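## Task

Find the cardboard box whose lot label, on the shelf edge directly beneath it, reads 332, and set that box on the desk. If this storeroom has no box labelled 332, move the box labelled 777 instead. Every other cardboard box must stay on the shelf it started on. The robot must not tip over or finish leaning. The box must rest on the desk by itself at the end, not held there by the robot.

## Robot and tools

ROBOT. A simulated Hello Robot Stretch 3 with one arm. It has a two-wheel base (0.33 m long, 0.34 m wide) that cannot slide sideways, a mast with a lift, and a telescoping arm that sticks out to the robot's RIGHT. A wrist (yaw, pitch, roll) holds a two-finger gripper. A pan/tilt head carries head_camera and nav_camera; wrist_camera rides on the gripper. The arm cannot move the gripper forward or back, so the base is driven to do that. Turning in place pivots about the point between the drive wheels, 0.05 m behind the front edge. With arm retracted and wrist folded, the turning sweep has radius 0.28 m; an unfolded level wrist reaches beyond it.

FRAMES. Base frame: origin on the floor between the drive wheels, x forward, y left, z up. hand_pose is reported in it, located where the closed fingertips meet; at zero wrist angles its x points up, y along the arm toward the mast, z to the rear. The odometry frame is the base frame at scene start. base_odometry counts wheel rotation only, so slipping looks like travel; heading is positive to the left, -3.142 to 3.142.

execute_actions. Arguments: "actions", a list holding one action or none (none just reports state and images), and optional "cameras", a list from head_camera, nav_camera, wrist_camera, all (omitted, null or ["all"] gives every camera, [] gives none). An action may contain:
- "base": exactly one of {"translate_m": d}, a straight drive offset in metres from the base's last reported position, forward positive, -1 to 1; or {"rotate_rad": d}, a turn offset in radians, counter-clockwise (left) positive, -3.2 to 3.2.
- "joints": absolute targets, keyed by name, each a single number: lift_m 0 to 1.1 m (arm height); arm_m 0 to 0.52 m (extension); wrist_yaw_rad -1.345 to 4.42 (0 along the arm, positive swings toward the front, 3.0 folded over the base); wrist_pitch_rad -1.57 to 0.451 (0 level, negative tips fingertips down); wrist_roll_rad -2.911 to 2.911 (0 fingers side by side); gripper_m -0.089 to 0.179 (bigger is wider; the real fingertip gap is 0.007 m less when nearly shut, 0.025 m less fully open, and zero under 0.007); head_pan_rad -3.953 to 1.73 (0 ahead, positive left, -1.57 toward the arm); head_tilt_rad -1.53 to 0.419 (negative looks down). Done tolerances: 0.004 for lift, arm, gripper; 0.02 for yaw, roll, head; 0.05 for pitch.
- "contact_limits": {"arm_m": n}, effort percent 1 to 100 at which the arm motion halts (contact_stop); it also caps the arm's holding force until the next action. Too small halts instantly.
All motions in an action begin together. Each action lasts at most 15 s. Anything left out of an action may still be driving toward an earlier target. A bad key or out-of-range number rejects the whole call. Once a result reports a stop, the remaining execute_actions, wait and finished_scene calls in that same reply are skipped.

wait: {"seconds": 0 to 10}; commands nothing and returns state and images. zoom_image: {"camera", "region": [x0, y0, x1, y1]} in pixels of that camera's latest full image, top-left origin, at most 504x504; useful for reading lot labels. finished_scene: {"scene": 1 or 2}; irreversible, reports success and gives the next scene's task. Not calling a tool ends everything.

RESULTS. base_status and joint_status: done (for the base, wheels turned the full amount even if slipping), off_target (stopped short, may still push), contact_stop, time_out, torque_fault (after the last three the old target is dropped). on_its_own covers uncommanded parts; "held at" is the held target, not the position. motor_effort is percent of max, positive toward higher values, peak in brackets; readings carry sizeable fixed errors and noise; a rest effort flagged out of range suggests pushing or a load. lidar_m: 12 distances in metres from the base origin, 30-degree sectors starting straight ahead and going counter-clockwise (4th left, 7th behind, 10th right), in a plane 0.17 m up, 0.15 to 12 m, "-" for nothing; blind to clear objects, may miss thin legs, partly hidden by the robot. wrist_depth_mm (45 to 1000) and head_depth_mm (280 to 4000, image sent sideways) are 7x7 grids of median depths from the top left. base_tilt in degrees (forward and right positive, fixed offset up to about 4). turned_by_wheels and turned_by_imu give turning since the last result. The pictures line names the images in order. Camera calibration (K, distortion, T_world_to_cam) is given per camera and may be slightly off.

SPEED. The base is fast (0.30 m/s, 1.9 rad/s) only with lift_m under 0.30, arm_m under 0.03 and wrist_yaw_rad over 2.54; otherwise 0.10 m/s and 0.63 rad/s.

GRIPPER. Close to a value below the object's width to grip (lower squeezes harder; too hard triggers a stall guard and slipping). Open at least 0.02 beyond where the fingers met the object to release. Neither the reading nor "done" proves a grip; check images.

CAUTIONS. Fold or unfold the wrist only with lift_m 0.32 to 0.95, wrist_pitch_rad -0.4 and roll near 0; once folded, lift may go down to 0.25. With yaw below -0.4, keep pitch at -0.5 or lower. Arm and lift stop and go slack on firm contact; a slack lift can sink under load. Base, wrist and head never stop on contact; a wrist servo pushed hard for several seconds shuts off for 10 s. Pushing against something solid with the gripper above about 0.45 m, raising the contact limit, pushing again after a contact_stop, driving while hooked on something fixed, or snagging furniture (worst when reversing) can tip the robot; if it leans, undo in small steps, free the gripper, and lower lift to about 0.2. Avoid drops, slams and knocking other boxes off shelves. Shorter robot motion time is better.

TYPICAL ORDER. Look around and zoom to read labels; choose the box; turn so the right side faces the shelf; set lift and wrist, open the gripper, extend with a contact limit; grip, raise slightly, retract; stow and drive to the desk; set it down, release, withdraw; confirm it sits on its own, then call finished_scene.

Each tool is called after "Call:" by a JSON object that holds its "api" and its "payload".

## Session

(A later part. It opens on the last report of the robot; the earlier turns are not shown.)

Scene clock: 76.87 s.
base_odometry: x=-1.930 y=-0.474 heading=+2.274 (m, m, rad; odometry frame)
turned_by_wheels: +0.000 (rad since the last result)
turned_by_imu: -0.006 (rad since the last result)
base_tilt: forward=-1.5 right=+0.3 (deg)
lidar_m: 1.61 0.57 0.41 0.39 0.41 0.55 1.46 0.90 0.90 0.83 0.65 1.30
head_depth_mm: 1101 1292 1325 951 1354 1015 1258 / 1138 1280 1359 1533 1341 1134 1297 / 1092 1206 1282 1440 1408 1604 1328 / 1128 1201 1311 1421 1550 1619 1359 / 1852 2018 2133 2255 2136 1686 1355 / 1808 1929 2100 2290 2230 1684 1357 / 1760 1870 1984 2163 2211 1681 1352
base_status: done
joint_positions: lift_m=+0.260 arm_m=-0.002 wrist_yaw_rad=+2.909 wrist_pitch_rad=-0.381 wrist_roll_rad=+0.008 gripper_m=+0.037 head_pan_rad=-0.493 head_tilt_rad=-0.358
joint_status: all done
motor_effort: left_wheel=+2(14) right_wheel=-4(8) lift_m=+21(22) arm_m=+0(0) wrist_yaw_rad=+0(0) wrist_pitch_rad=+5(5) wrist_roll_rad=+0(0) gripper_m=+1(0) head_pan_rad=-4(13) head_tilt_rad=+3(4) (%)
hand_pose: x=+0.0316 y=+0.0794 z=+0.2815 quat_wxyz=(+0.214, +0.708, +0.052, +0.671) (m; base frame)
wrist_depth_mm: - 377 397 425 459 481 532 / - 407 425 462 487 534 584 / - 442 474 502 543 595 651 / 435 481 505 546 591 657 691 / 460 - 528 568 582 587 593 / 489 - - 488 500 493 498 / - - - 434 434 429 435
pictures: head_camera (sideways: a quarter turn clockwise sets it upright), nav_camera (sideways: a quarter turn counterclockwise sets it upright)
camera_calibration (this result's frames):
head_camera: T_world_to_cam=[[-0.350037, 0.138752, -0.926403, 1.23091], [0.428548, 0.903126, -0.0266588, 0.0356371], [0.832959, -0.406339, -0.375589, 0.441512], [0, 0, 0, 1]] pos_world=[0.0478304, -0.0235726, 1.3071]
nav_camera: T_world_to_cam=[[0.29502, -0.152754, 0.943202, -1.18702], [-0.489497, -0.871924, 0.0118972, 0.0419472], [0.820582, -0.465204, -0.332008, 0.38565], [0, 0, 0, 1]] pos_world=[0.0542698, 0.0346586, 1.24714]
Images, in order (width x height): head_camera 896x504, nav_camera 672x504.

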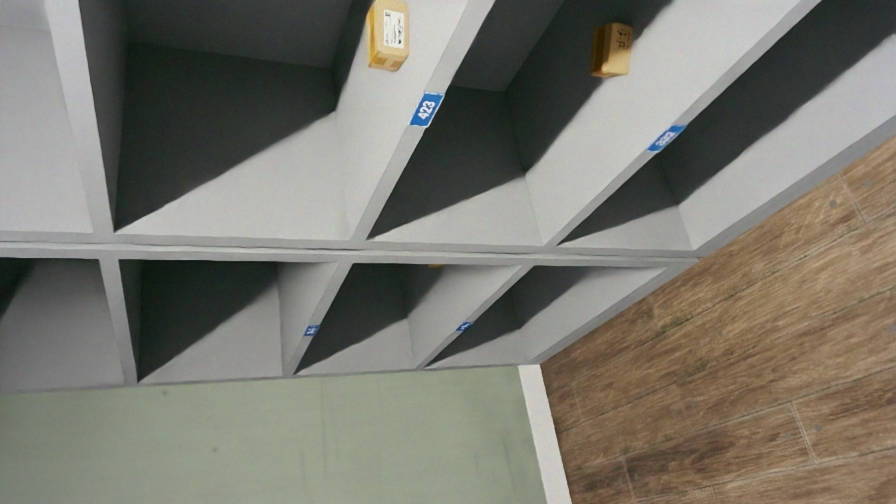

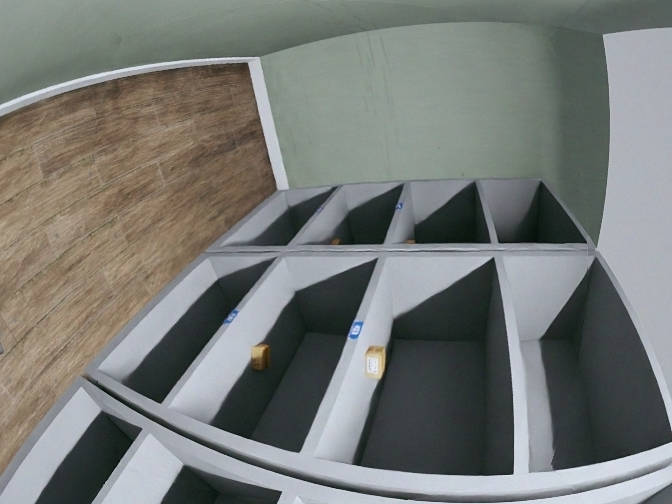

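Call:
{"api": "execute_actions", "payload": {"actions": [{"base": {"translate_m": 0.9}, "joints": {"head_pan_rad": -1.7, "head_tilt_rad": -0.75}}], "cameras": ["head_camera", "nav_camera"]}}

Scene clock: 94.90 s.
base_odometry: x=-2.512 y=+0.213 heading=+2.274 (m, m, rad; odometry frame)
turned_by_wheels: +0.000 (rad since the last result)
turned_by_imu: -0.005 (rad since the last result)
base_tilt: forward=-1.5 right=+0.3 (deg)
lidar_m: 1.22 0.59 0.43 0.41 0.42 0.57 1.49 0.88 0.86 0.99 0.65 1.28
head_depth_mm: 906 710 1227 1068 1358 1292 1131 / 896 694 1210 1068 1391 1294 1123 / 888 676 1209 1038 1363 1270 1128 / 888 713 1201 1069 1356 1267 1127 / 883 711 1183 1064 1362 1272 1133 / 874 712 1168 1069 1104 1244 1133 / 865 712 858 890 974 1236 1125
base_status: done
joint_positions: lift_m=+0.260 arm_m=-0.002 wrist_yaw_rad=+2.909 wrist_pitch_rad=-0.381 wrist_roll_rad=+0.008 gripper_m=+0.037 head_pan_rad=-1.693 head_tilt_rad=-0.740
joint_status: all done
motor_effort: left_wheel=+2(14) right_wheel=-3(9) lift_m=+21(21) arm_m=+0(0) wrist_yaw_rad=+0(0) wrist_pitch_rad=+6(5) wrist_roll_rad=+0(0) gripper_m=+0(1) head_pan_rad=-4(58) head_tilt_rad=-3(23) (%)
hand_pose: x=+0.0316 y=+0.0794 z=+0.2815 quat_wxyz=(+0.214, +0.708, +0.052, +0.671) (m; base frame)
wrist_depth_mm: - 384 408 434 470 515 553 / - 421 440 478 511 556 617 / - 457 476 518 564 616 674 / 452 495 524 574 602 661 706 / 475 - 538 577 593 587 591 / 491 - - 499 501 496 499 / - - - 435 429 437 434
pictures: head_camera (sideways: a quarter turn clockwise sets it upright), nav_camera (sideways: a quarter turn counterclockwise sets it upright)
camera_calibration (this result's frames):
head_camera: T_world_to_cam=[[0.0414035, 0.69265, -0.720085, 0.959507], [0.997797, -0.0660565, -0.00616836, 0.00548013], [-0.0518388, -0.718243, -0.693859, 0.860992], [0, 0, 0, 1]] pos_world=[-0.000562194, -0.0458386, 1.28837]
nav_camera: T_world_to_cam=[[-0.0755132, -0.655654, 0.751276, -0.934465], [-0.990719, 0.134731, 0.0180021, 0.0370642], [-0.113023, -0.742944, -0.659743, 0.81777], [0, 0, 0, 1]] pos_world=[0.0585828, -0.0101228, 1.24089]
Images, in order (width x height): head_camera 896x504, nav_camera 672x504.

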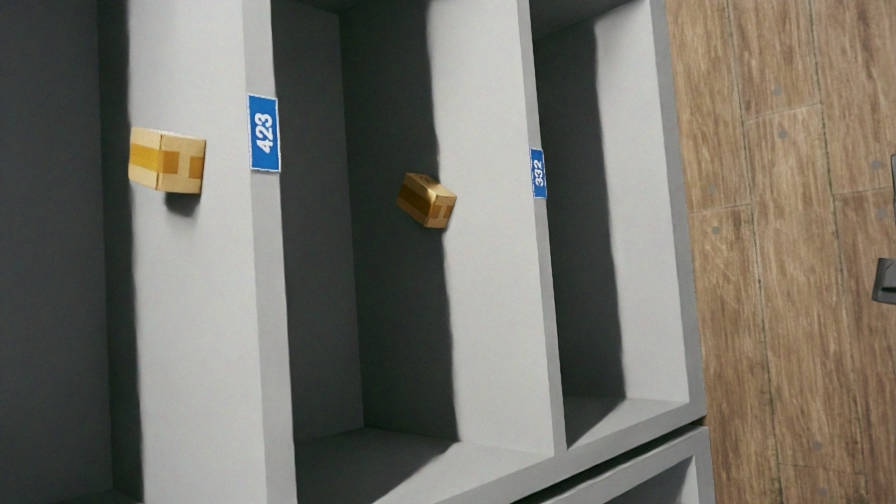

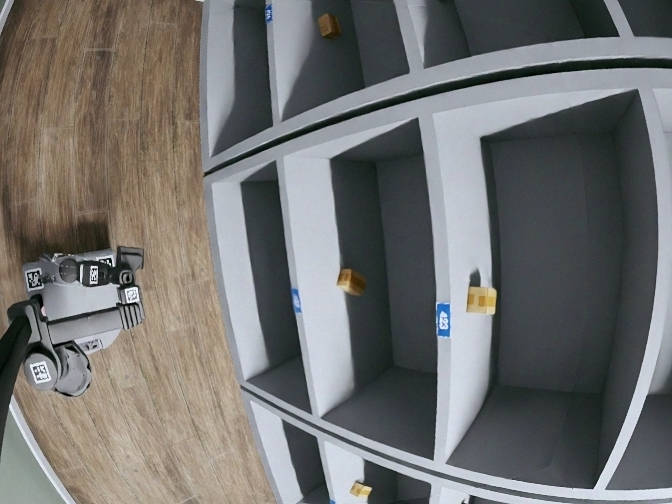

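Call:
{"api": "zoom_image", "payload": {"camera": "head_camera", "region": [380, 130, 570, 260]}}

Region (380, 130, 570, 260) of head_camera's 896x504 image, scaled by 2.653, with more detail than that image has; it fills the top 345 rows of this view, and the rest is white.

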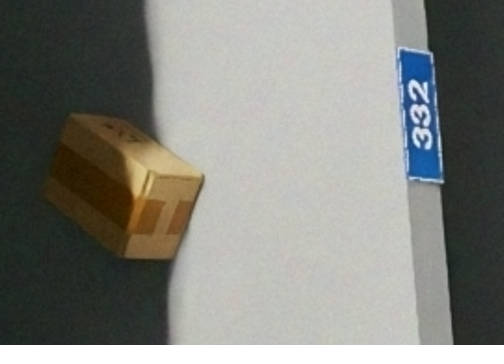

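Call:
{"api": "execute_actions", "payload": {"actions": [{"joints": {"lift_m": 0.335}}], "cameras": []}}

Call:
{"api": "execute_actions", "payload": {"actions": [{"joints": {"lift_m": 0.65, "wrist_yaw_rad": -0.58, "wrist_pitch_rad": -0.5, "wrist_roll_rad": 0.0, "gripper_m": 0.17}}]}}

Scene clock: 123.07 s.
base_odometry: x=-2.512 y=+0.213 heading=+2.274 (m, m, rad; odometry frame)
turned_by_wheels: +0.000 (rad since the last result)
turned_by_imu: +0.001 (rad since the last result)
base_tilt: forward=-1.5 right=+0.3 (deg)
lidar_m: 1.23 0.59 0.43 0.41 0.42 0.57 1.49 0.88 0.86 0.98 0.65 1.28
head_depth_mm: 907 711 1229 1066 1354 1290 1126 / 897 695 1208 1068 1391 1292 1124 / 884 675 1208 1041 1360 1272 1139 / 885 710 1202 1069 1359 1275 1137 / 887 710 1189 1067 1358 1273 1126 / 875 711 1170 1066 1103 1247 1130 / 865 712 855 888 971 1236 1129
base_status: not commanded
joint_positions: lift_m=+0.335 arm_m=-0.002 wrist_yaw_rad=+2.909 wrist_pitch_rad=-0.381 wrist_roll_rad=+0.008 gripper_m=+0.037 head_pan_rad=-1.693 head_tilt_rad=-0.740
joint_status: all done
motor_effort: left_wheel=+2(3) right_wheel=-3(3) lift_m=+37(40) arm_m=+0(0) wrist_yaw_rad=-1(0) wrist_pitch_rad=+5(6) wrist_roll_rad=+0(0) gripper_m=+1(0) head_pan_rad=-5(4) head_tilt_rad=-5(4) (%)
hand_pose: x=+0.0316 y=+0.0794 z=+0.3557 quat_wxyz=(+0.214, +0.708, +0.052, +0.671) (m; base frame)
wrist_depth_mm: - 388 403 440 474 501 545 / - 416 445 472 525 560 599 / - 454 479 524 562 623 682 / 449 498 534 574 636 694 766 / 504 - 558 623 666 692 702 / 535 - 548 581 582 588 603 / 507 501 525 529 511 518 511
pictures: none
No camera images: the call's "cameras" was empty. Leave "cameras" out to get every camera's image.

Scene clock: 126.77 s.
base_odometry: x=-2.512 y=+0.213 heading=+2.274 (m, m, rad; odometry frame)
turned_by_wheels: +0.000 (rad since the last result)
turned_by_imu: +0.001 (rad since the last result)
base_tilt: forward=-1.6 right=+0.3 (deg)
lidar_m: 1.23 0.59 0.43 0.41 0.42 0.57 1.49 0.88 0.86 0.99 0.65 1.28
head_depth_mm: 905 711 1223 1065 1355 1289 1153 / 899 696 1205 1068 1381 1293 - / 886 676 1205 1037 1352 1300 - / 886 711 1198 1060 1353 1270 - / 880 712 1186 1067 1349 1268 1132 / 875 712 1168 1065 1100 1243 1127 / 865 713 856 892 975 1239 1129
base_status: not commanded
joint_positions: lift_m=+0.650 arm_m=-0.002 wrist_yaw_rad=-0.578 wrist_pitch_rad=-0.513 wrist_roll_rad=+0.004 gripper_m=+0.170 head_pan_rad=-1.693 head_tilt_rad=-0.740
joint_status: all done
motor_effort: left_wheel=+3(2) right_wheel=-3(3) lift_m=+37(35) arm_m=-1(0) wrist_yaw_rad=-3(4) wrist_pitch_rad=+4(5) wrist_roll_rad=-2(3) gripper_m=+0(86) head_pan_rad=-5(5) head_tilt_rad=-4(4) (%)
hand_pose: x=-0.1369 y=-0.3204 z=+0.6415 quat_wxyz=(+0.603, -0.023, -0.708, -0.367) (m; base frame)
wrist_depth_mm: 635 683 678 715 636 738 - / 516 512 532 540 650 - - / 417 425 453 - 779 - - / 373 930 - - 930 - - / 827 902 914 931 980 - - / - 778 805 831 929 934 938 / 678 708 753 798 804 766 787
pictures: head_camera (sideways: a quarter turn clockwise sets it upright), nav_camera (sideways: a quarter turn counterclockwise sets it upright), wrist_camera
camera_calibration (this result's frames):
head_camera: T_world_to_cam=[[0.0414034, 0.69265, -0.720085, 0.959507], [0.997797, -0.0660563, -0.00616836, 0.00548013], [-0.0518387, -0.718243, -0.693859, 0.860993], [0, 0, 0, 1]] pos_world=[-0.000562188, -0.0458386, 1.28837]
nav_camera: T_world_to_cam=[[-0.0755131, -0.655654, 0.751276, -0.934465], [-0.990719, 0.134731, 0.0180021, 0.0370642], [-0.113023, -0.742944, -0.659743, 0.81777], [0, 0, 0, 1]] pos_world=[0.0585828, -0.0101228, 1.24089]
wrist_camera: T_world_to_cam=[[-0.82645, 0.562618, 0.021012, 0.0430383], [0.366928, 0.566549, -0.737825, 0.73002], [-0.427018, -0.602065, -0.674665, 0.341771], [0, 0, 0, 1]] pos_world=[-0.0863534, -0.232038, 0.768304]
Images, in order (width x height): head_camera 896x504, nav_camera 672x504, wrist_camera 644x364.

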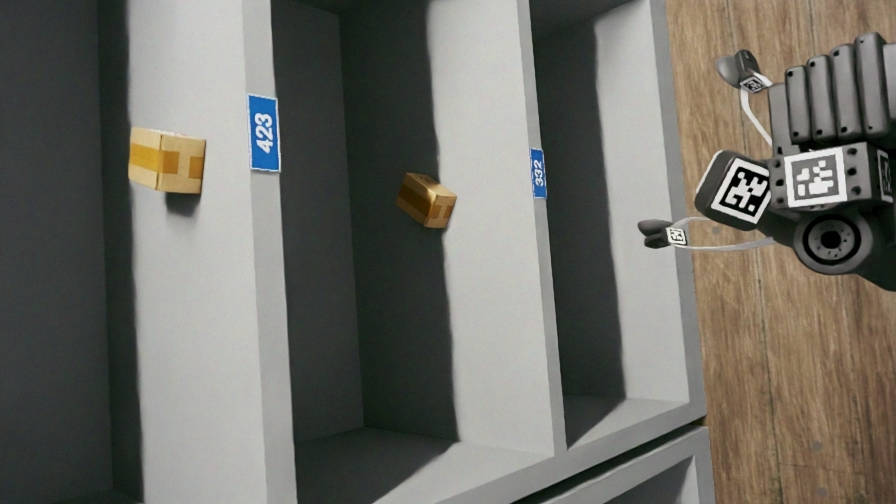

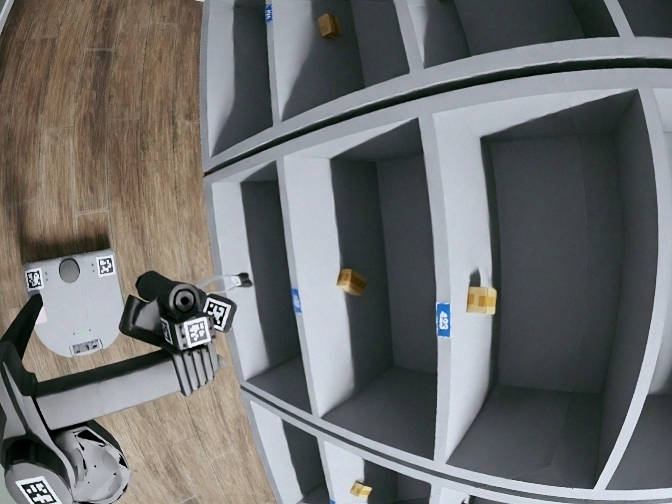

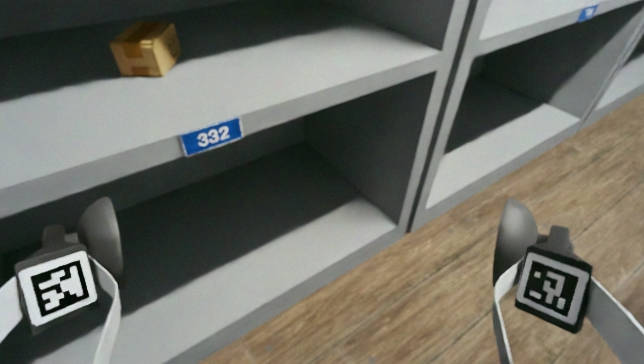

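Call:
{"api": "execute_actions", "payload": {"actions": [{"joints": {"arm_m": 0.5}}], "cameras": ["head_camera", "wrist_camera"]}}

Scene clock: 135.13 s.
base_odometry: x=-2.512 y=+0.213 heading=+2.274 (m, m, rad; odometry frame)
turned_by_wheels: +0.000 (rad since the last result)
turned_by_imu: +0.001 (rad since the last result)
base_tilt: forward=-1.5 right=+0.3 (deg)
lidar_m: 1.23 0.59 0.43 0.41 0.42 0.57 1.49 0.88 0.86 0.98 0.65 1.28
head_depth_mm: 906 711 1220 1068 1357 1293 1147 / 897 693 1208 1065 1388 1292 - / 889 675 1198 1064 1351 1264 1127 / 884 712 1149 1035 1356 1268 1131 / 883 711 1183 1067 1356 1274 1127 / 875 709 1174 1064 1098 1242 1125 / 865 712 860 889 974 1241 1130
base_status: not commanded
joint_positions: lift_m=+0.650 arm_m=+0.500 wrist_yaw_rad=-0.579 wrist_pitch_rad=-0.514 wrist_roll_rad=+0.004 gripper_m=+0.170 head_pan_rad=-1.693 head_tilt_rad=-0.741
joint_status: all done
motor_effort: left_wheel=+2(2) right_wheel=-3(3) lift_m=+37(37) arm_m=+3(5) wrist_yaw_rad=-2(4) wrist_pitch_rad=+4(5) wrist_roll_rad=-2(2) gripper_m=+0(1) head_pan_rad=-4(4) head_tilt_rad=-4(4) (%)
hand_pose: x=-0.1370 y=-0.8215 z=+0.6414 quat_wxyz=(+0.603, -0.023, -0.708, -0.368) (m; base frame)
wrist_depth_mm: 260 289 333 389 470 499 418 / 274 310 363 432 511 518 434 / 293 335 393 426 429 435 420 / 317 342 351 350 350 357 360 / 306 299 294 293 303 309 311 / - 262 262 214 260 268 279 / 227 234 235 187 226 240 236
pictures: head_camera (sideways: a quarter turn clockwise sets it upright), wrist_camera
camera_calibration (this result's frames):
head_camera: T_world_to_cam=[[0.0414388, 0.692759, -0.719977, 0.959367], [0.997795, -0.0660868, -0.00615966, 0.00546881], [-0.0518482, -0.718135, -0.69397, 0.861138], [0, 0, 0, 1]] pos_world=[-0.000563375, -0.0458363, 1.28836]
wrist_camera: T_world_to_cam=[[-0.825896, 0.56343, 0.0210226, 0.325614], [0.367702, 0.566508, -0.737472, 1.01375], [-0.427423, -0.601345, -0.675051, 0.0407072], [0, 0, 0, 1]] pos_world=[-0.0864357, -0.733279, 0.768247]
Images, in order (width x height): head_camera 896x504, wrist_camera 644x364.

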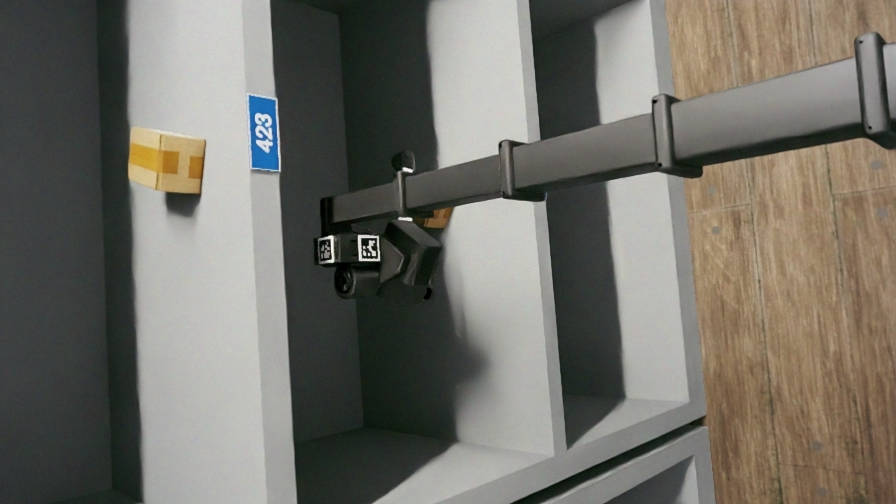

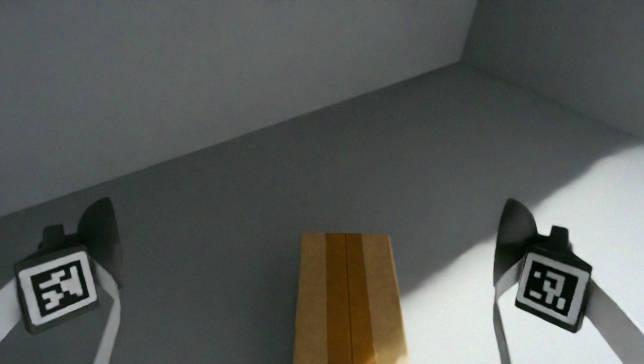

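Call:
{"api": "execute_actions", "payload": {"actions": [{"base": {"translate_m": -0.027}, "joints": {"arm_m": 0.492, "lift_m": 0.569}}], "cameras": ["head_camera", "wrist_camera"]}}

Scene clock: 149.53 s.
base_odometry: x=-2.494 y=+0.192 heading=+2.274 (m, m, rad; odometry frame)
turned_by_wheels: +0.000 (rad since the last result)
turned_by_imu: +0.001 (rad since the last result)
base_tilt: forward=-1.6 right=+0.4 (deg)
lidar_m: 1.25 0.59 0.43 0.41 0.42 0.57 1.49 0.89 0.84 1.06 0.66 1.31
head_depth_mm: 901 710 1204 1067 1350 1293 1128 / 897 712 1204 1070 1393 1298 1149 / 885 665 1197 1099 1319 1268 1122 / 885 712 1199 1008 1358 1267 1126 / 882 710 1181 1063 1364 1265 1126 / 876 709 1166 1062 1222 1263 1124 / 866 712 951 978 977 1241 1129
base_status: done
joint_positions: lift_m=+0.569 arm_m=+0.492 wrist_yaw_rad=-0.579 wrist_pitch_rad=-0.514 wrist_roll_rad=+0.004 gripper_m=+0.170 head_pan_rad=-1.693 head_tilt_rad=-0.741
joint_status: all done
motor_effort: left_wheel=+2(4) right_wheel=-4(10) lift_m=+21(32) arm_m=-3(5) wrist_yaw_rad=-2(2) wrist_pitch_rad=+4(4) wrist_roll_rad=-2(2) gripper_m=+1(0) head_pan_rad=-4(5) head_tilt_rad=-4(4) (%)
hand_pose: x=-0.1370 y=-0.8140 z=+0.5611 quat_wxyz=(+0.603, -0.023, -0.708, -0.368) (m; base frame)
wrist_depth_mm: 265 295 337 400 442 440 390 / 281 311 338 348 348 351 358 / 272 272 274 278 280 281 285 / 226 227 216 155 234 235 235 / 199 197 138 134 199 202 204 / - 172 120 118 176 175 182 / 151 153 135 129 156 157 153
pictures: head_camera (sideways: a quarter turn clockwise sets it upright), wrist_camera
camera_calibration (this result's frames):
head_camera: T_world_to_cam=[[0.0414388, 0.692762, -0.719975, 0.959364], [0.997795, -0.0660864, -0.00615947, 0.00546857], [-0.0518476, -0.718132, -0.693973, 0.861141], [0, 0, 0, 1]] pos_world=[-0.000563353, -0.0458363, 1.28836]
wrist_camera: T_world_to_cam=[[-0.825896, 0.56343, 0.0210229, 0.323093], [0.367707, 0.566515, -0.737463, 0.950353], [-0.427419, -0.601338, -0.67506, -0.00895081], [0, 0, 0, 1]] pos_world=[-0.0864355, -0.725812, 0.688016]
Images, in order (width x height): head_camera 896x504, wrist_camera 644x364.

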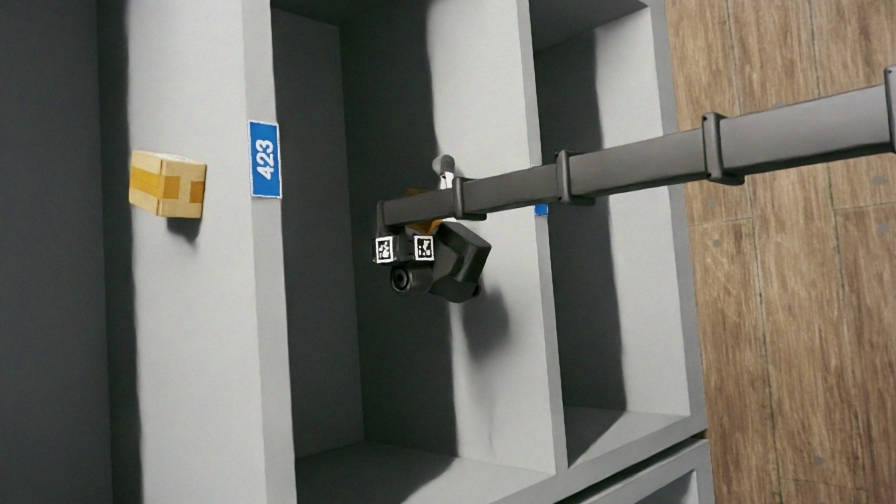

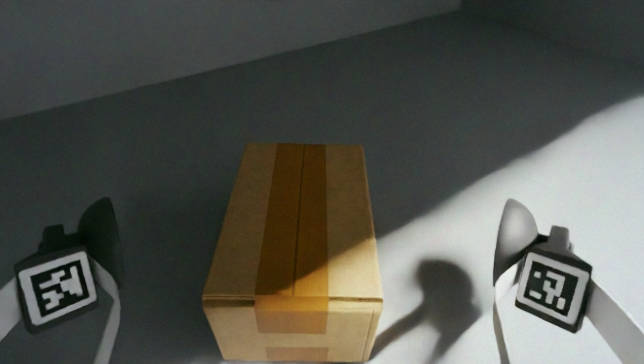

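Call:
{"api": "execute_actions", "payload": {"actions": [{"joints": {"gripper_m": 0.02}}], "cameras": ["wrist_camera"]}}

Scene clock: 156.33 s.
base_odometry: x=-2.494 y=+0.192 heading=+2.274 (m, m, rad; odometry frame)
turned_by_wheels: +0.000 (rad since the last result)
turned_by_imu: +0.001 (rad since the last result)
base_tilt: forward=-1.5 right=+0.3 (deg)
lidar_m: 1.25 0.59 0.43 0.41 0.42 0.57 1.49 0.89 0.84 1.06 0.66 1.31
head_depth_mm: 904 712 1205 1067 1347 1291 1122 / 900 710 1209 1069 1395 1296 1153 / 887 664 1205 1067 1335 1261 1126 / 887 713 1201 1009 1358 1273 1131 / 887 711 1184 1065 1354 1270 1131 / 878 712 1167 1069 1219 1260 1128 / 867 710 950 979 979 1247 1128
base_status: not commanded
joint_positions: lift_m=+0.569 arm_m=+0.492 wrist_yaw_rad=-0.582 wrist_pitch_rad=-0.509 wrist_roll_rad=+0.002 gripper_m=+0.021 head_pan_rad=-1.693 head_tilt_rad=-0.741
joint_status: all done
motor_effort: left_wheel=+3(3) right_wheel=-4(4) lift_m=+21(21) arm_m=-2(3) wrist_yaw_rad=+1(1) wrist_pitch_rad=+3(4) wrist_roll_rad=-1(2) gripper_m=-22(94) head_pan_rad=-4(4) head_tilt_rad=-3(5) (%)
hand_pose: x=-0.1380 y=-0.8142 z=+0.5622 quat_wxyz=(+0.604, -0.026, -0.707, -0.367) (m; base frame)
wrist_depth_mm: 263 297 340 399 442 443 392 / 280 311 347 351 359 359 365 / 272 273 278 282 285 287 286 / 229 229 218 159 238 239 241 / 197 197 136 135 142 205 206 / 173 178 120 119 123 182 180 / 158 155 141 134 154 159 159
pictures: wrist_camera
camera_calibration (this result's frames):
wrist_camera: T_world_to_cam=[[-0.824447, 0.565497, 0.0223899, 0.32346], [0.366079, 0.563048, -0.740921, 0.950504], [-0.431595, -0.602653, -0.671219, -0.0125393], [0, 0, 0, 1]] pos_world=[-0.0866956, -0.725651, 0.688589]
Images, in order (width x height): wrist_camera 644x364.

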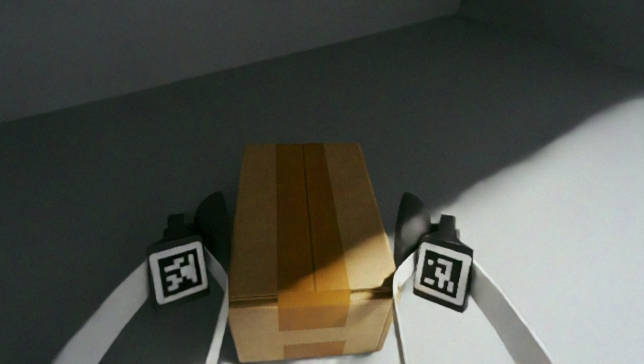

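Call:
{"api": "execute_actions", "payload": {"actions": [{"joints": {"gripper_m": 0.0, "lift_m": 0.6}}], "cameras": ["wrist_camera"]}}

Scene clock: 158.67 s.
base_odometry: x=-2.494 y=+0.192 heading=+2.274 (m, m, rad; odometry frame)
turned_by_wheels: +0.000 (rad since the last result)
turned_by_imu: +0.000 (rad since the last result)
base_tilt: forward=-1.6 right=+0.3 (deg)
lidar_m: 1.25 0.59 0.43 0.41 0.42 0.57 1.49 0.89 0.84 1.06 0.66 1.31
head_depth_mm: 906 710 1212 1067 1340 1297 1127 / 897 710 1212 1066 1396 1296 - / 884 664 1207 1070 1353 1268 1127 / 887 711 1183 1005 1368 1270 1126 / 881 710 1189 1070 1360 1260 1128 / 877 709 1167 1065 1222 1270 1128 / 870 710 956 979 980 1240 1130
base_status: not commanded
joint_positions: lift_m=+0.600 arm_m=+0.492 wrist_yaw_rad=-0.582 wrist_pitch_rad=-0.519 wrist_roll_rad=+0.002 gripper_m=+0.003 head_pan_rad=-1.693 head_tilt_rad=-0.741
joint_status: all done
motor_effort: left_wheel=+2(3) right_wheel=-3(4) lift_m=+37(38) arm_m=-2(2) wrist_yaw_rad=+3(3) wrist_pitch_rad=+6(6) wrist_roll_rad=-1(1) gripper_m=-5(97) head_pan_rad=-5(4) head_tilt_rad=-4(4) (%)
hand_pose: x=-0.1373 y=-0.8129 z=+0.5903 quat_wxyz=(+0.602, -0.022, -0.707, -0.370) (m; base frame)
wrist_depth_mm: 265 296 338 399 477 478 391 / 282 316 368 409 412 420 400 / 297 319 325 329 330 335 334 / 267 270 270 274 276 278 282 / 232 232 150 152 243 239 242 / 203 209 123 120 124 210 211 / 182 182 150 124 182 187 187
pictures: wrist_camera
camera_calibration (this result's frames):
wrist_camera: T_world_to_cam=[[-0.824244, 0.565783, 0.0226121, 0.322806], [0.370548, 0.569157, -0.734, 0.97176], [-0.428154, -0.596616, -0.678773, 0.0172345], [0, 0, 0, 1]] pos_world=[-0.0866337, -0.725439, 0.717671]
Images, in order (width x height): wrist_camera 644x364.

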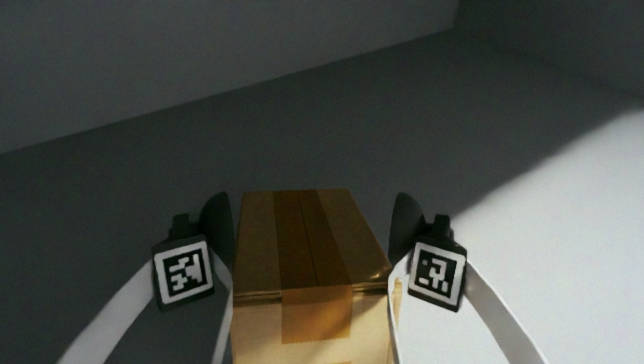

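Call:
{"api": "execute_actions", "payload": {"actions": [{"joints": {"lift_m": 0.569}}], "cameras": ["head_camera", "wrist_camera"]}}

Scene clock: 171.53 s.
base_odometry: x=-2.494 y=+0.192 heading=+2.275 (m, m, rad; odometry frame)
turned_by_wheels: +0.000 (rad since the last result)
turned_by_imu: +0.002 (rad since the last result)
base_tilt: forward=-1.6 right=+0.3 (deg)
lidar_m: 1.25 0.59 0.43 0.41 0.42 0.57 1.49 0.89 0.84 1.06 0.66 1.31
head_depth_mm: 907 711 1206 1065 1344 1297 1129 / 897 712 1205 1065 1392 1296 1148 / 888 663 1216 1066 1329 1274 1130 / 885 713 1198 1005 1347 1267 1130 / 889 711 1182 1065 1359 1273 1131 / 875 711 1163 1068 1219 1270 1130 / 870 714 953 981 978 1241 1124
base_status: not commanded
joint_positions: lift_m=+0.570 arm_m=+0.492 wrist_yaw_rad=-0.582 wrist_pitch_rad=-0.502 wrist_roll_rad=+0.001 gripper_m=+0.020 head_pan_rad=-1.693 head_tilt_rad=-0.741
joint_status: all done
on_its_own: gripper_m is held at +0.019, not at your +0.000, by its stall guard, which is not easing now
motor_effort: left_wheel=+5(5) right_wheel=-9(9) lift_m=+17(35) arm_m=-1(2) wrist_yaw_rad=+2(3) wrist_pitch_rad=+1(6) wrist_roll_rad=-1(1) gripper_m=-20(20) head_pan_rad=-3(4) head_tilt_rad=-5(4) (%)
hand_pose: x=-0.1387 y=-0.8149 z=+0.5639 quat_wxyz=(+0.605, -0.028, -0.707, -0.365) (m; base frame)
wrist_depth_mm: 263 294 340 399 456 454 391 / 280 317 341 363 366 372 369 / 278 279 284 289 289 293 293 / 233 234 221 162 242 243 244 / 200 202 136 136 177 208 208 / 175 180 121 122 126 181 182 / 160 157 151 137 156 159 161
pictures: head_camera (sideways: a quarter turn clockwise sets it upright), wrist_camera
camera_calibration (this result's frames):
head_camera: T_world_to_cam=[[0.0414417, 0.692785, -0.719953, 0.959335], [0.997795, -0.0660862, -0.00615767, 0.00546622], [-0.0518449, -0.71811, -0.693996, 0.861171], [0, 0, 0, 1]] pos_world=[-0.0005633, -0.0458359, 1.28836]
wrist_camera: T_world_to_cam=[[-0.824295, 0.565686, 0.0231785, 0.32302], [0.362686, 0.559042, -0.745607, 0.951315], [-0.434737, -0.606194, -0.665982, -0.0184145], [0, 0, 0, 1]] pos_world=[-0.0867703, -0.725716, 0.689557]
Images, in order (width x height): head_camera 896x504, wrist_camera 644x364.

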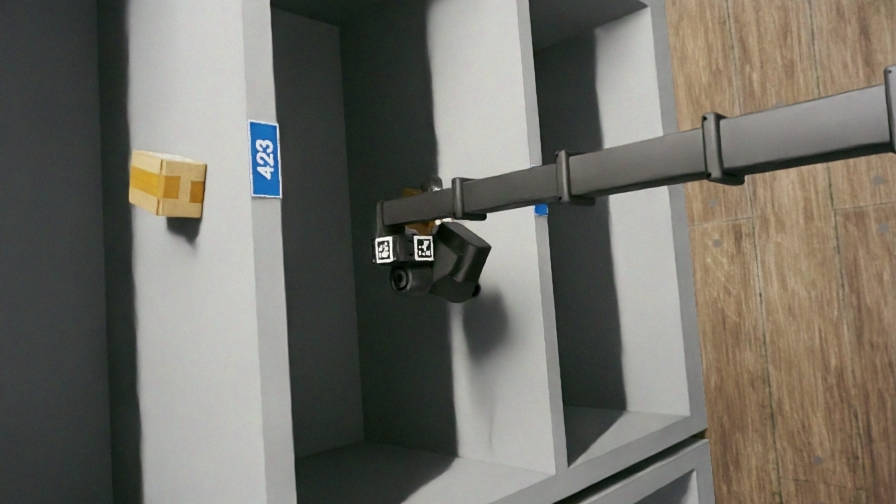

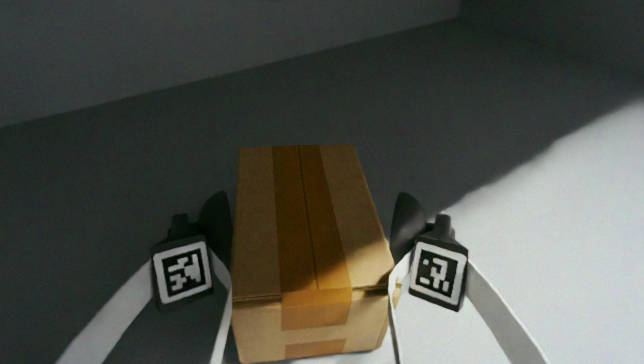

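Call:
{"api": "zoom_image", "payload": {"camera": "wrist_camera", "region": [140, 124, 480, 364]}}

Region (140, 124, 480, 364) of wrist_camera's 644x364 image, scaled by 1.482; it fills the top 356 rows of this view, and the rest is white.

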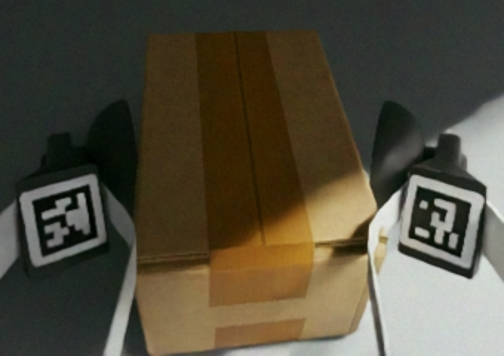

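Call:
{"api": "execute_actions", "payload": {"actions": [{"joints": {"gripper_m": 0.115}}], "cameras": []}}

Call:
{"api": "execute_actions", "payload": {"actions": [{"joints": {"lift_m": 0.612}}], "cameras": []}}

Call:
{"api": "execute_actions", "payload": {"actions": [{"joints": {"wrist_pitch_rad": -0.69}}], "cameras": ["wrist_camera"]}}

Scene clock: 203.20 s.
base_odometry: x=-2.494 y=+0.192 heading=+2.274 (m, m, rad; odometry frame)
turned_by_wheels: +0.000 (rad since the last result)
turned_by_imu: +0.001 (rad since the last result)
base_tilt: forward=-1.6 right=+0.3 (deg)
lidar_m: 1.26 0.59 0.43 0.41 0.42 0.57 1.50 0.89 0.84 1.06 0.66 1.32
head_depth_mm: 904 711 1212 1067 1341 1297 1130 / 897 711 1202 1063 1384 1300 1149 / 883 665 1209 1078 1324 1271 1124 / 886 710 1204 1006 1357 1271 1127 / 883 710 1195 1064 1355 1266 1128 / 877 714 1176 1070 1220 1272 1124 / 869 711 953 979 979 1244 1129
base_status: not commanded
joint_positions: lift_m=+0.569 arm_m=+0.492 wrist_yaw_rad=-0.582 wrist_pitch_rad=-0.513 wrist_roll_rad=+0.001 gripper_m=+0.115 head_pan_rad=-1.693 head_tilt_rad=-0.741
joint_status: all done
motor_effort: left_wheel=+3(5) right_wheel=-4(10) lift_m=+21(21) arm_m=-1(1) wrist_yaw_rad=+2(2) wrist_pitch_rad=+4(5) wrist_roll_rad=+0(0) gripper_m=+1(80) head_pan_rad=-4(5) head_tilt_rad=-4(4) (%)
hand_pose: x=-0.1376 y=-0.8137 z=+0.5613 quat_wxyz=(+0.604, -0.024, -0.707, -0.368) (m; base frame)
wrist_depth_mm: 264 294 336 399 447 448 389 / 283 311 334 348 351 354 361 / 270 270 274 278 282 284 286 / 227 228 215 156 234 237 240 / 195 201 140 134 198 208 204 / 175 - 123 121 167 180 178 / - 153 148 141 156 156 158
pictures: none
No camera images: the call's "cameras" was empty. Leave "cameras" out to get every camera's image.

Scene clock: 204.40 s.
base_odometry: x=-2.494 y=+0.192 heading=+2.274 (m, m, rad; odometry frame)
turned_by_wheels: +0.000 (rad since the last result)
turned_by_imu: +0.000 (rad since the last result)
base_tilt: forward=-1.6 right=+0.3 (deg)
lidar_m: 1.26 0.59 0.43 0.41 0.42 0.57 1.49 0.89 0.84 1.06 0.66 1.30
head_depth_mm: 905 711 1209 1071 1350 1300 1129 / 898 713 1203 1067 1390 1293 - / 883 662 1205 1066 1354 1270 1129 / 887 709 1172 1005 1366 1268 1126 / 884 710 1188 1063 1356 1265 1124 / 876 711 1170 1065 1220 1263 1127 / 867 711 955 981 981 1241 1127
base_status: not commanded
joint_positions: lift_m=+0.612 arm_m=+0.492 wrist_yaw_rad=-0.582 wrist_pitch_rad=-0.514 wrist_roll_rad=+0.001 gripper_m=+0.115 head_pan_rad=-1.693 head_tilt_rad=-0.741
joint_status: all done
motor_effort: left_wheel=+3(3) right_wheel=-4(4) lift_m=+37(39) arm_m=-1(2) wrist_yaw_rad=+1(1) wrist_pitch_rad=+4(5) wrist_roll_rad=+0(0) gripper_m=+0(0) head_pan_rad=-4(4) head_tilt_rad=-4(5) (%)
hand_pose: x=-0.1376 y=-0.8136 z=+0.6034 quat_wxyz=(+0.604, -0.024, -0.707, -0.369) (m; base frame)
wrist_depth_mm: 264 297 337 401 484 476 389 / 281 317 364 419 446 453 414 / 301 330 347 358 360 358 367 / 289 288 292 296 297 299 303 / 247 256 244 189 254 262 262 / 223 - 210 165 222 231 226 / 195 196 188 150 198 199 203
pictures: none
No camera images: the call's "cameras" was empty. Leave "cameras" out to get every camera's image.

Scene clock: 205.27 s.
base_odometry: x=-2.494 y=+0.192 heading=+2.274 (m, m, rad; odometry frame)
turned_by_wheels: +0.000 (rad since the last result)
turned_by_imu: +0.000 (rad since the last result)
base_tilt: forward=-1.6 right=+0.3 (deg)
lidar_m: 1.25 0.59 0.43 0.41 0.42 0.57 1.49 0.89 0.84 1.06 0.66 1.31
head_depth_mm: 908 712 1210 1068 1346 1299 1128 / 898 709 1210 1066 1391 1297 - / 886 664 1206 1064 1356 1275 1126 / 887 710 1180 1008 1357 1273 1129 / 884 710 1188 1068 1361 1266 1128 / 878 710 1167 1066 1223 1266 1128 / 866 711 953 980 979 1244 1129
base_status: not commanded
joint_positions: lift_m=+0.612 arm_m=+0.492 wrist_yaw_rad=-0.582 wrist_pitch_rad=-0.700 wrist_roll_rad=+0.001 gripper_m=+0.115 head_pan_rad=-1.693 head_tilt_rad=-0.741
joint_status: all done
motor_effort: left_wheel=+3(3) right_wheel=-4(4) lift_m=+37(37) arm_m=-1(1) wrist_yaw_rad=+1(1) wrist_pitch_rad=+4(3) wrist_roll_rad=+0(0) gripper_m=+1(1) head_pan_rad=-5(3) head_tilt_rad=-3(4) (%)
hand_pose: x=-0.1206 y=-0.7877 z=+0.5667 quat_wxyz=(+0.567, +0.042, -0.706, -0.423) (m; base frame)
wrist_depth_mm: 281 313 336 342 344 347 345 / 281 280 284 289 294 296 300 / 246 249 238 181 255 257 258 / 218 220 212 161 225 227 230 / 196 202 192 148 201 208 204 / 182 - 179 176 184 188 187 / 165 165 166 166 168 168 172
pictures: wrist_camera
camera_calibration (this result's frames):
wrist_camera: T_world_to_cam=[[-0.827587, 0.560691, 0.0269188, 0.316], [0.435479, 0.671553, -0.599479, 0.946252], [-0.3542, -0.484398, -0.799938, 0.189418], [0, 0, 0, 1]] pos_world=[-0.0834633, -0.720883, 0.710274]
Images, in order (width x height): wrist_camera 644x364.

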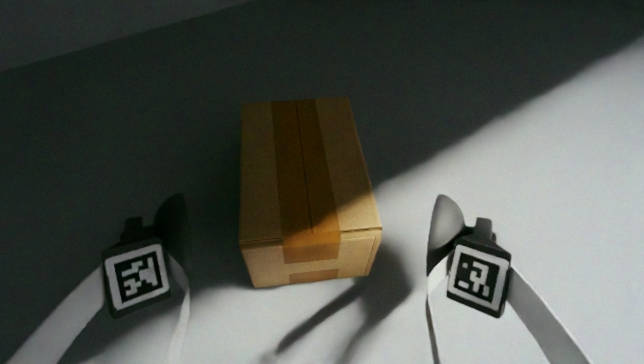

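Call:
{"api": "execute_actions", "payload": {"actions": [{"base": {"translate_m": -0.037}, "joints": {"gripper_m": 0.15, "wrist_yaw_rad": -0.45, "arm_m": 0.51}}], "cameras": ["wrist_camera"]}}

Scene clock: 225.70 s.
base_odometry: x=-2.470 y=+0.164 heading=+2.274 (m, m, rad; odometry frame)
turned_by_wheels: +0.000 (rad since the last result)
turned_by_imu: +0.001 (rad since the last result)
base_tilt: forward=-1.6 right=+0.3 (deg)
lidar_m: 1.29 0.59 0.43 0.41 0.42 0.57 1.49 0.88 0.82 1.06 0.68 1.34
head_depth_mm: 906 711 1186 1065 1324 1285 1130 / 893 709 1200 1066 1384 1304 - / 889 677 1211 1067 1350 1266 1124 / 884 676 1174 1006 1348 1271 1129 / 881 709 1188 1067 1357 1259 1130 / 877 710 1177 1071 1325 1270 1125 / 866 709 1083 1040 978 1221 1125
base_status: done
joint_positions: lift_m=+0.612 arm_m=+0.510 wrist_yaw_rad=-0.453 wrist_pitch_rad=-0.701 wrist_roll_rad=+0.001 gripper_m=+0.150 head_pan_rad=-1.693 head_tilt_rad=-0.741
joint_status: all done
motor_effort: left_wheel=+2(5) right_wheel=-2(10) lift_m=+37(37) arm_m=+3(4) wrist_yaw_rad=+2(1) wrist_pitch_rad=+4(4) wrist_roll_rad=+0(0) gripper_m=+0(82) head_pan_rad=-4(4) head_tilt_rad=-6(3) (%)
hand_pose: x=-0.1004 y=-0.8167 z=+0.5666 quat_wxyz=(+0.593, +0.088, -0.702, -0.386) (m; base frame)
wrist_depth_mm: 268 293 325 339 342 346 346 / 276 285 287 289 294 295 299 / 245 247 250 253 255 256 258 / 221 220 213 160 228 227 231 / 199 198 192 144 202 208 205 / - 180 135 131 183 - 187 / 164 166 160 136 168 169 170
pictures: wrist_camera
camera_calibration (this result's frames):
wrist_camera: T_world_to_cam=[[-0.892834, 0.44958, 0.026927, 0.25173], [0.345649, 0.72231, -0.598995, 0.989026], [-0.288746, -0.525496, -0.8003, 0.155652], [0, 0, 0, 1]] pos_world=[-0.0721585, -0.745762, 0.710211]
Images, in order (width x height): wrist_camera 644x364.

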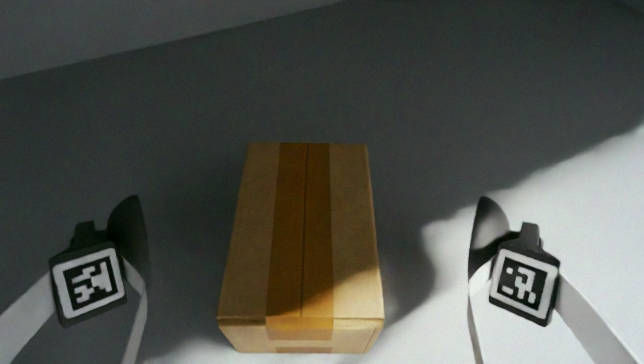

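Call:
{"api": "execute_actions", "payload": {"actions": [{"joints": {"gripper_m": 0.02}}], "cameras": ["wrist_camera"]}}

Scene clock: 229.37 s.
base_odometry: x=-2.470 y=+0.164 heading=+2.274 (m, m, rad; odometry frame)
turned_by_wheels: +0.000 (rad since the last result)
turned_by_imu: +0.001 (rad since the last result)
base_tilt: forward=-1.6 right=+0.4 (deg)
lidar_m: 1.29 0.59 0.43 0.41 0.42 0.57 1.49 0.88 0.82 1.06 0.68 1.35
head_depth_mm: 905 710 1192 1063 1325 1296 1129 / 899 709 1207 1066 1392 1293 - / 887 676 1201 1066 1353 1268 1127 / 885 677 1174 1011 1358 1268 1131 / 887 709 1188 1068 1367 1270 1126 / 878 710 1172 1064 1322 1276 1127 / 866 709 1086 1037 980 1227 1130
base_status: not commanded
joint_positions: lift_m=+0.612 arm_m=+0.510 wrist_yaw_rad=-0.451 wrist_pitch_rad=-0.707 wrist_roll_rad=+0.001 gripper_m=+0.021 head_pan_rad=-1.693 head_tilt_rad=-0.741
joint_status: all done
motor_effort: left_wheel=+3(2) right_wheel=-3(4) lift_m=+37(37) arm_m=+3(3) wrist_yaw_rad=+1(2) wrist_pitch_rad=+6(6) wrist_roll_rad=+0(0) gripper_m=-16(90) head_pan_rad=-4(4) head_tilt_rad=-4(4) (%)
hand_pose: x=-0.0996 y=-0.8159 z=+0.5655 quat_wxyz=(+0.592, +0.091, -0.701, -0.387) (m; base frame)
wrist_depth_mm: 270 297 318 339 333 338 343 / 276 278 283 285 291 291 291 / 243 245 247 249 250 252 256 / 217 218 215 158 221 225 226 / 195 195 141 142 201 202 204 / 178 181 130 129 134 184 185 / 167 165 161 127 165 168 169
pictures: wrist_camera
camera_calibration (this result's frames):
wrist_camera: T_world_to_cam=[[-0.893764, 0.447722, 0.0270132, 0.250429], [0.345878, 0.726299, -0.594019, 0.987908], [-0.285575, -0.52157, -0.803998, 0.161065], [0, 0, 0, 1]] pos_world=[-0.0718751, -0.745633, 0.709567]
Images, in order (width x height): wrist_camera 644x364.

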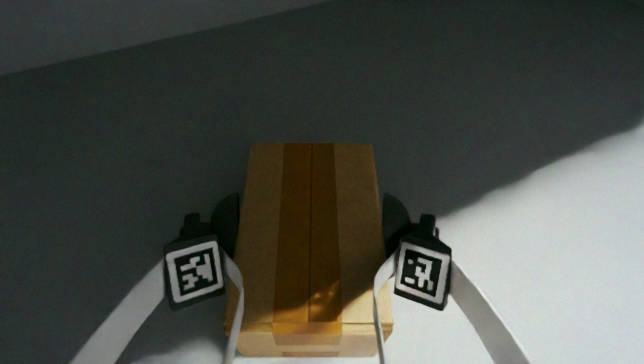

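Call:
{"api": "execute_actions", "payload": {"actions": [{"joints": {"lift_m": 0.64}}], "cameras": ["wrist_camera"]}}

Scene clock: 231.53 s.
base_odometry: x=-2.470 y=+0.164 heading=+2.274 (m, m, rad; odometry frame)
turned_by_wheels: +0.000 (rad since the last result)
turned_by_imu: +0.000 (rad since the last result)
base_tilt: forward=-1.5 right=+0.3 (deg)
lidar_m: 1.29 0.59 0.43 0.41 0.42 0.57 1.49 0.88 0.82 1.06 0.68 1.35
head_depth_mm: 906 712 1190 1064 1323 1296 1134 / 897 710 1214 1068 1393 1296 - / 881 676 1204 1085 1361 1267 1124 / 883 676 1165 1017 1364 1270 1129 / 885 709 1189 1063 1357 1265 1126 / 878 710 1177 1065 1330 1266 1130 / 864 711 1080 1035 983 1221 1125
base_status: not commanded
joint_positions: lift_m=+0.640 arm_m=+0.510 wrist_yaw_rad=-0.451 wrist_pitch_rad=-0.708 wrist_roll_rad=+0.001 gripper_m=+0.021 head_pan_rad=-1.693 head_tilt_rad=-0.741
joint_status: all done
motor_effort: left_wheel=+2(2) right_wheel=-4(3) lift_m=+38(38) arm_m=+3(3) wrist_yaw_rad=+0(1) wrist_pitch_rad=+5(6) wrist_roll_rad=+0(0) gripper_m=-15(16) head_pan_rad=-5(4) head_tilt_rad=-5(4) (%)
hand_pose: x=-0.0995 y=-0.8158 z=+0.5934 quat_wxyz=(+0.592, +0.091, -0.701, -0.387) (m; base frame)
wrist_depth_mm: 269 296 330 367 391 396 381 / 294 315 327 329 330 335 339 / 285 283 286 289 293 294 297 / 249 252 248 157 260 261 262 / 227 229 141 142 233 235 236 / 207 208 130 129 135 214 215 / 190 191 186 127 191 196 196
pictures: wrist_camera
camera_calibration (this result's frames):
wrist_camera: T_world_to_cam=[[-0.893771, 0.447708, 0.027021, 0.249659], [0.346032, 0.726615, -0.593543, 1.00436], [-0.285368, -0.521141, -0.804349, 0.184103], [0, 0, 0, 1]] pos_world=[-0.0718646, -0.745611, 0.737466]
Images, in order (width x height): wrist_camera 644x364.

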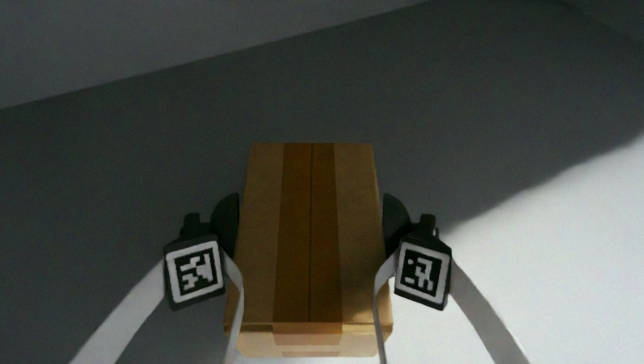

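Call:
{"api": "execute_actions", "payload": {"actions": [{"base": {"translate_m": -0.22}, "joints": {"arm_m": 0.27, "wrist_yaw_rad": 2.62, "wrist_pitch_rad": -0.42, "head_pan_rad": -1.2, "head_tilt_rad": -1.0}}]}}

Scene clock: 257.00 s.
base_odometry: x=-2.328 y=-0.004 heading=+2.275 (m, m, rad; odometry frame)
turned_by_wheels: +0.000 (rad since the last result)
turned_by_imu: +0.004 (rad since the last result)
base_tilt: forward=-1.6 right=+0.3 (deg)
lidar_m: 1.51 0.58 0.42 0.40 0.42 0.56 1.50 1.40 0.69 1.07 0.80 0.85
head_depth_mm: 545 1077 998 1345 1286 1208 - / 556 1099 1004 1423 1307 1191 - / 575 1131 988 1399 1328 1208 - / 1063 1149 1010 1413 640 1199 1117 / 956 1102 1032 1432 1337 1194 1089 / 811 927 1062 1441 1325 1201 1094 / 716 864 1539 1477 1333 1201 1094
base_status: done
joint_positions: lift_m=+0.640 arm_m=+0.270 wrist_yaw_rad=+2.618 wrist_pitch_rad=-0.447 wrist_roll_rad=+0.001 gripper_m=+0.021 head_pan_rad=-1.207 head_tilt_rad=-0.987
joint_status: all done
motor_effort: left_wheel=+1(3) right_wheel=-2(9) lift_m=+38(37) arm_m=-3(3) wrist_yaw_rad=+3(4) wrist_pitch_rad=+8(9) wrist_roll_rad=+0(0) gripper_m=-16(16) head_pan_rad=+5(42) head_tilt_rad=-5(21) (%)
hand_pose: x=+0.0891 y=-0.2243 z=+0.6457 quat_wxyz=(+0.330, +0.707, -0.027, +0.625) (m; base frame)
wrist_depth_mm: 561 631 710 850 974 - - / 604 674 756 919 - - - / 660 729 851 961 - - - / 682 802 899 157 - - - / 743 856 141 142 - - - / 835 - 129 129 134 966 955 / 798 - 126 127 792 823 816
pictures: head_camera (sideways: a quarter turn clockwise sets it upright), nav_camera (sideways: a quarter turn counterclockwise sets it upright), wrist_camera
camera_calibration (this result's frames):
head_camera: T_world_to_cam=[[-0.342244, 0.776624, -0.528889, 0.712731], [0.913101, 0.407661, 0.0077456, -0.0121174], [0.221623, -0.480278, -0.848655, 1.0606], [0, 0, 0, 1]] pos_world=[0.0199378, -0.0391992, 1.27714]
nav_camera: T_world_to_cam=[[0.297866, -0.767906, 0.567095, -0.696747], [-0.937157, -0.3483, 0.0206069, 0.0333526], [0.181695, -0.537595, -0.823395, 1.02879], [0, 0, 0, 1]] pos_world=[0.0518683, 0.0296528, 1.24153]
wrist_camera: T_world_to_cam=[[0.855484, -0.517336, 0.022599, -0.21741], [-0.308074, -0.543549, -0.780798, 0.434714], [0.416219, 0.660998, -0.624375, 0.674675], [0, 0, 0, 1]] pos_world=[0.039102, -0.322145, 0.765587]
Images, in order (width x height): head_camera 896x504, nav_camera 672x504, wrist_camera 644x364.

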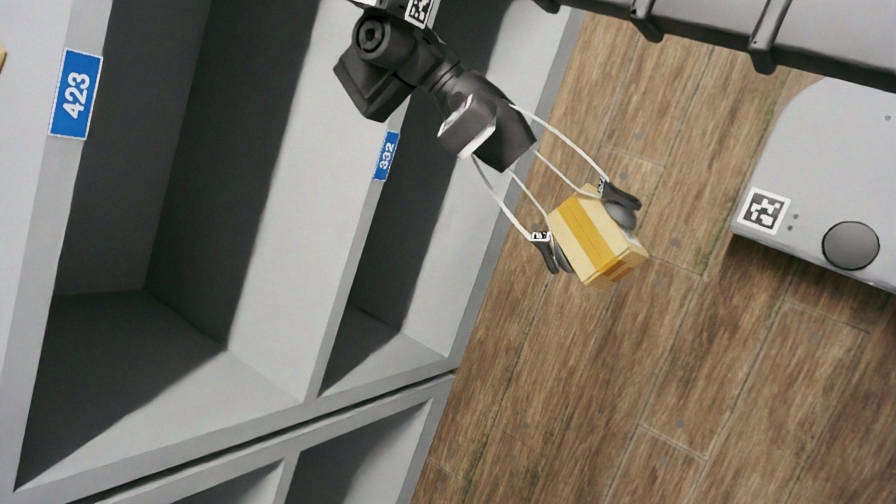

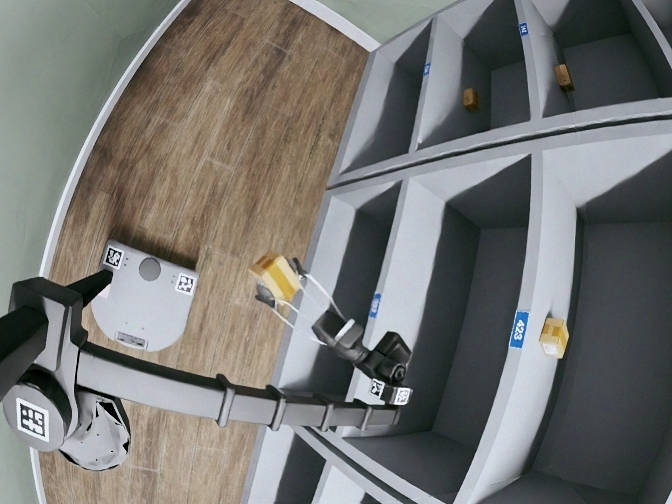

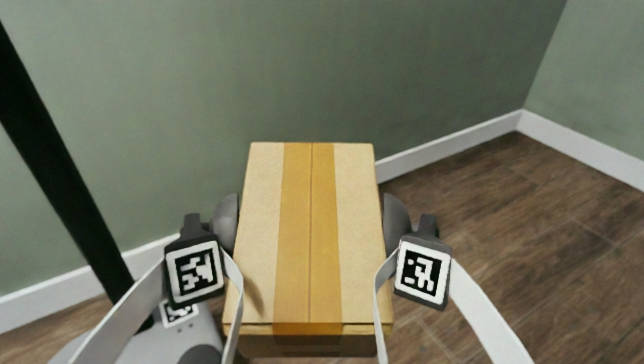

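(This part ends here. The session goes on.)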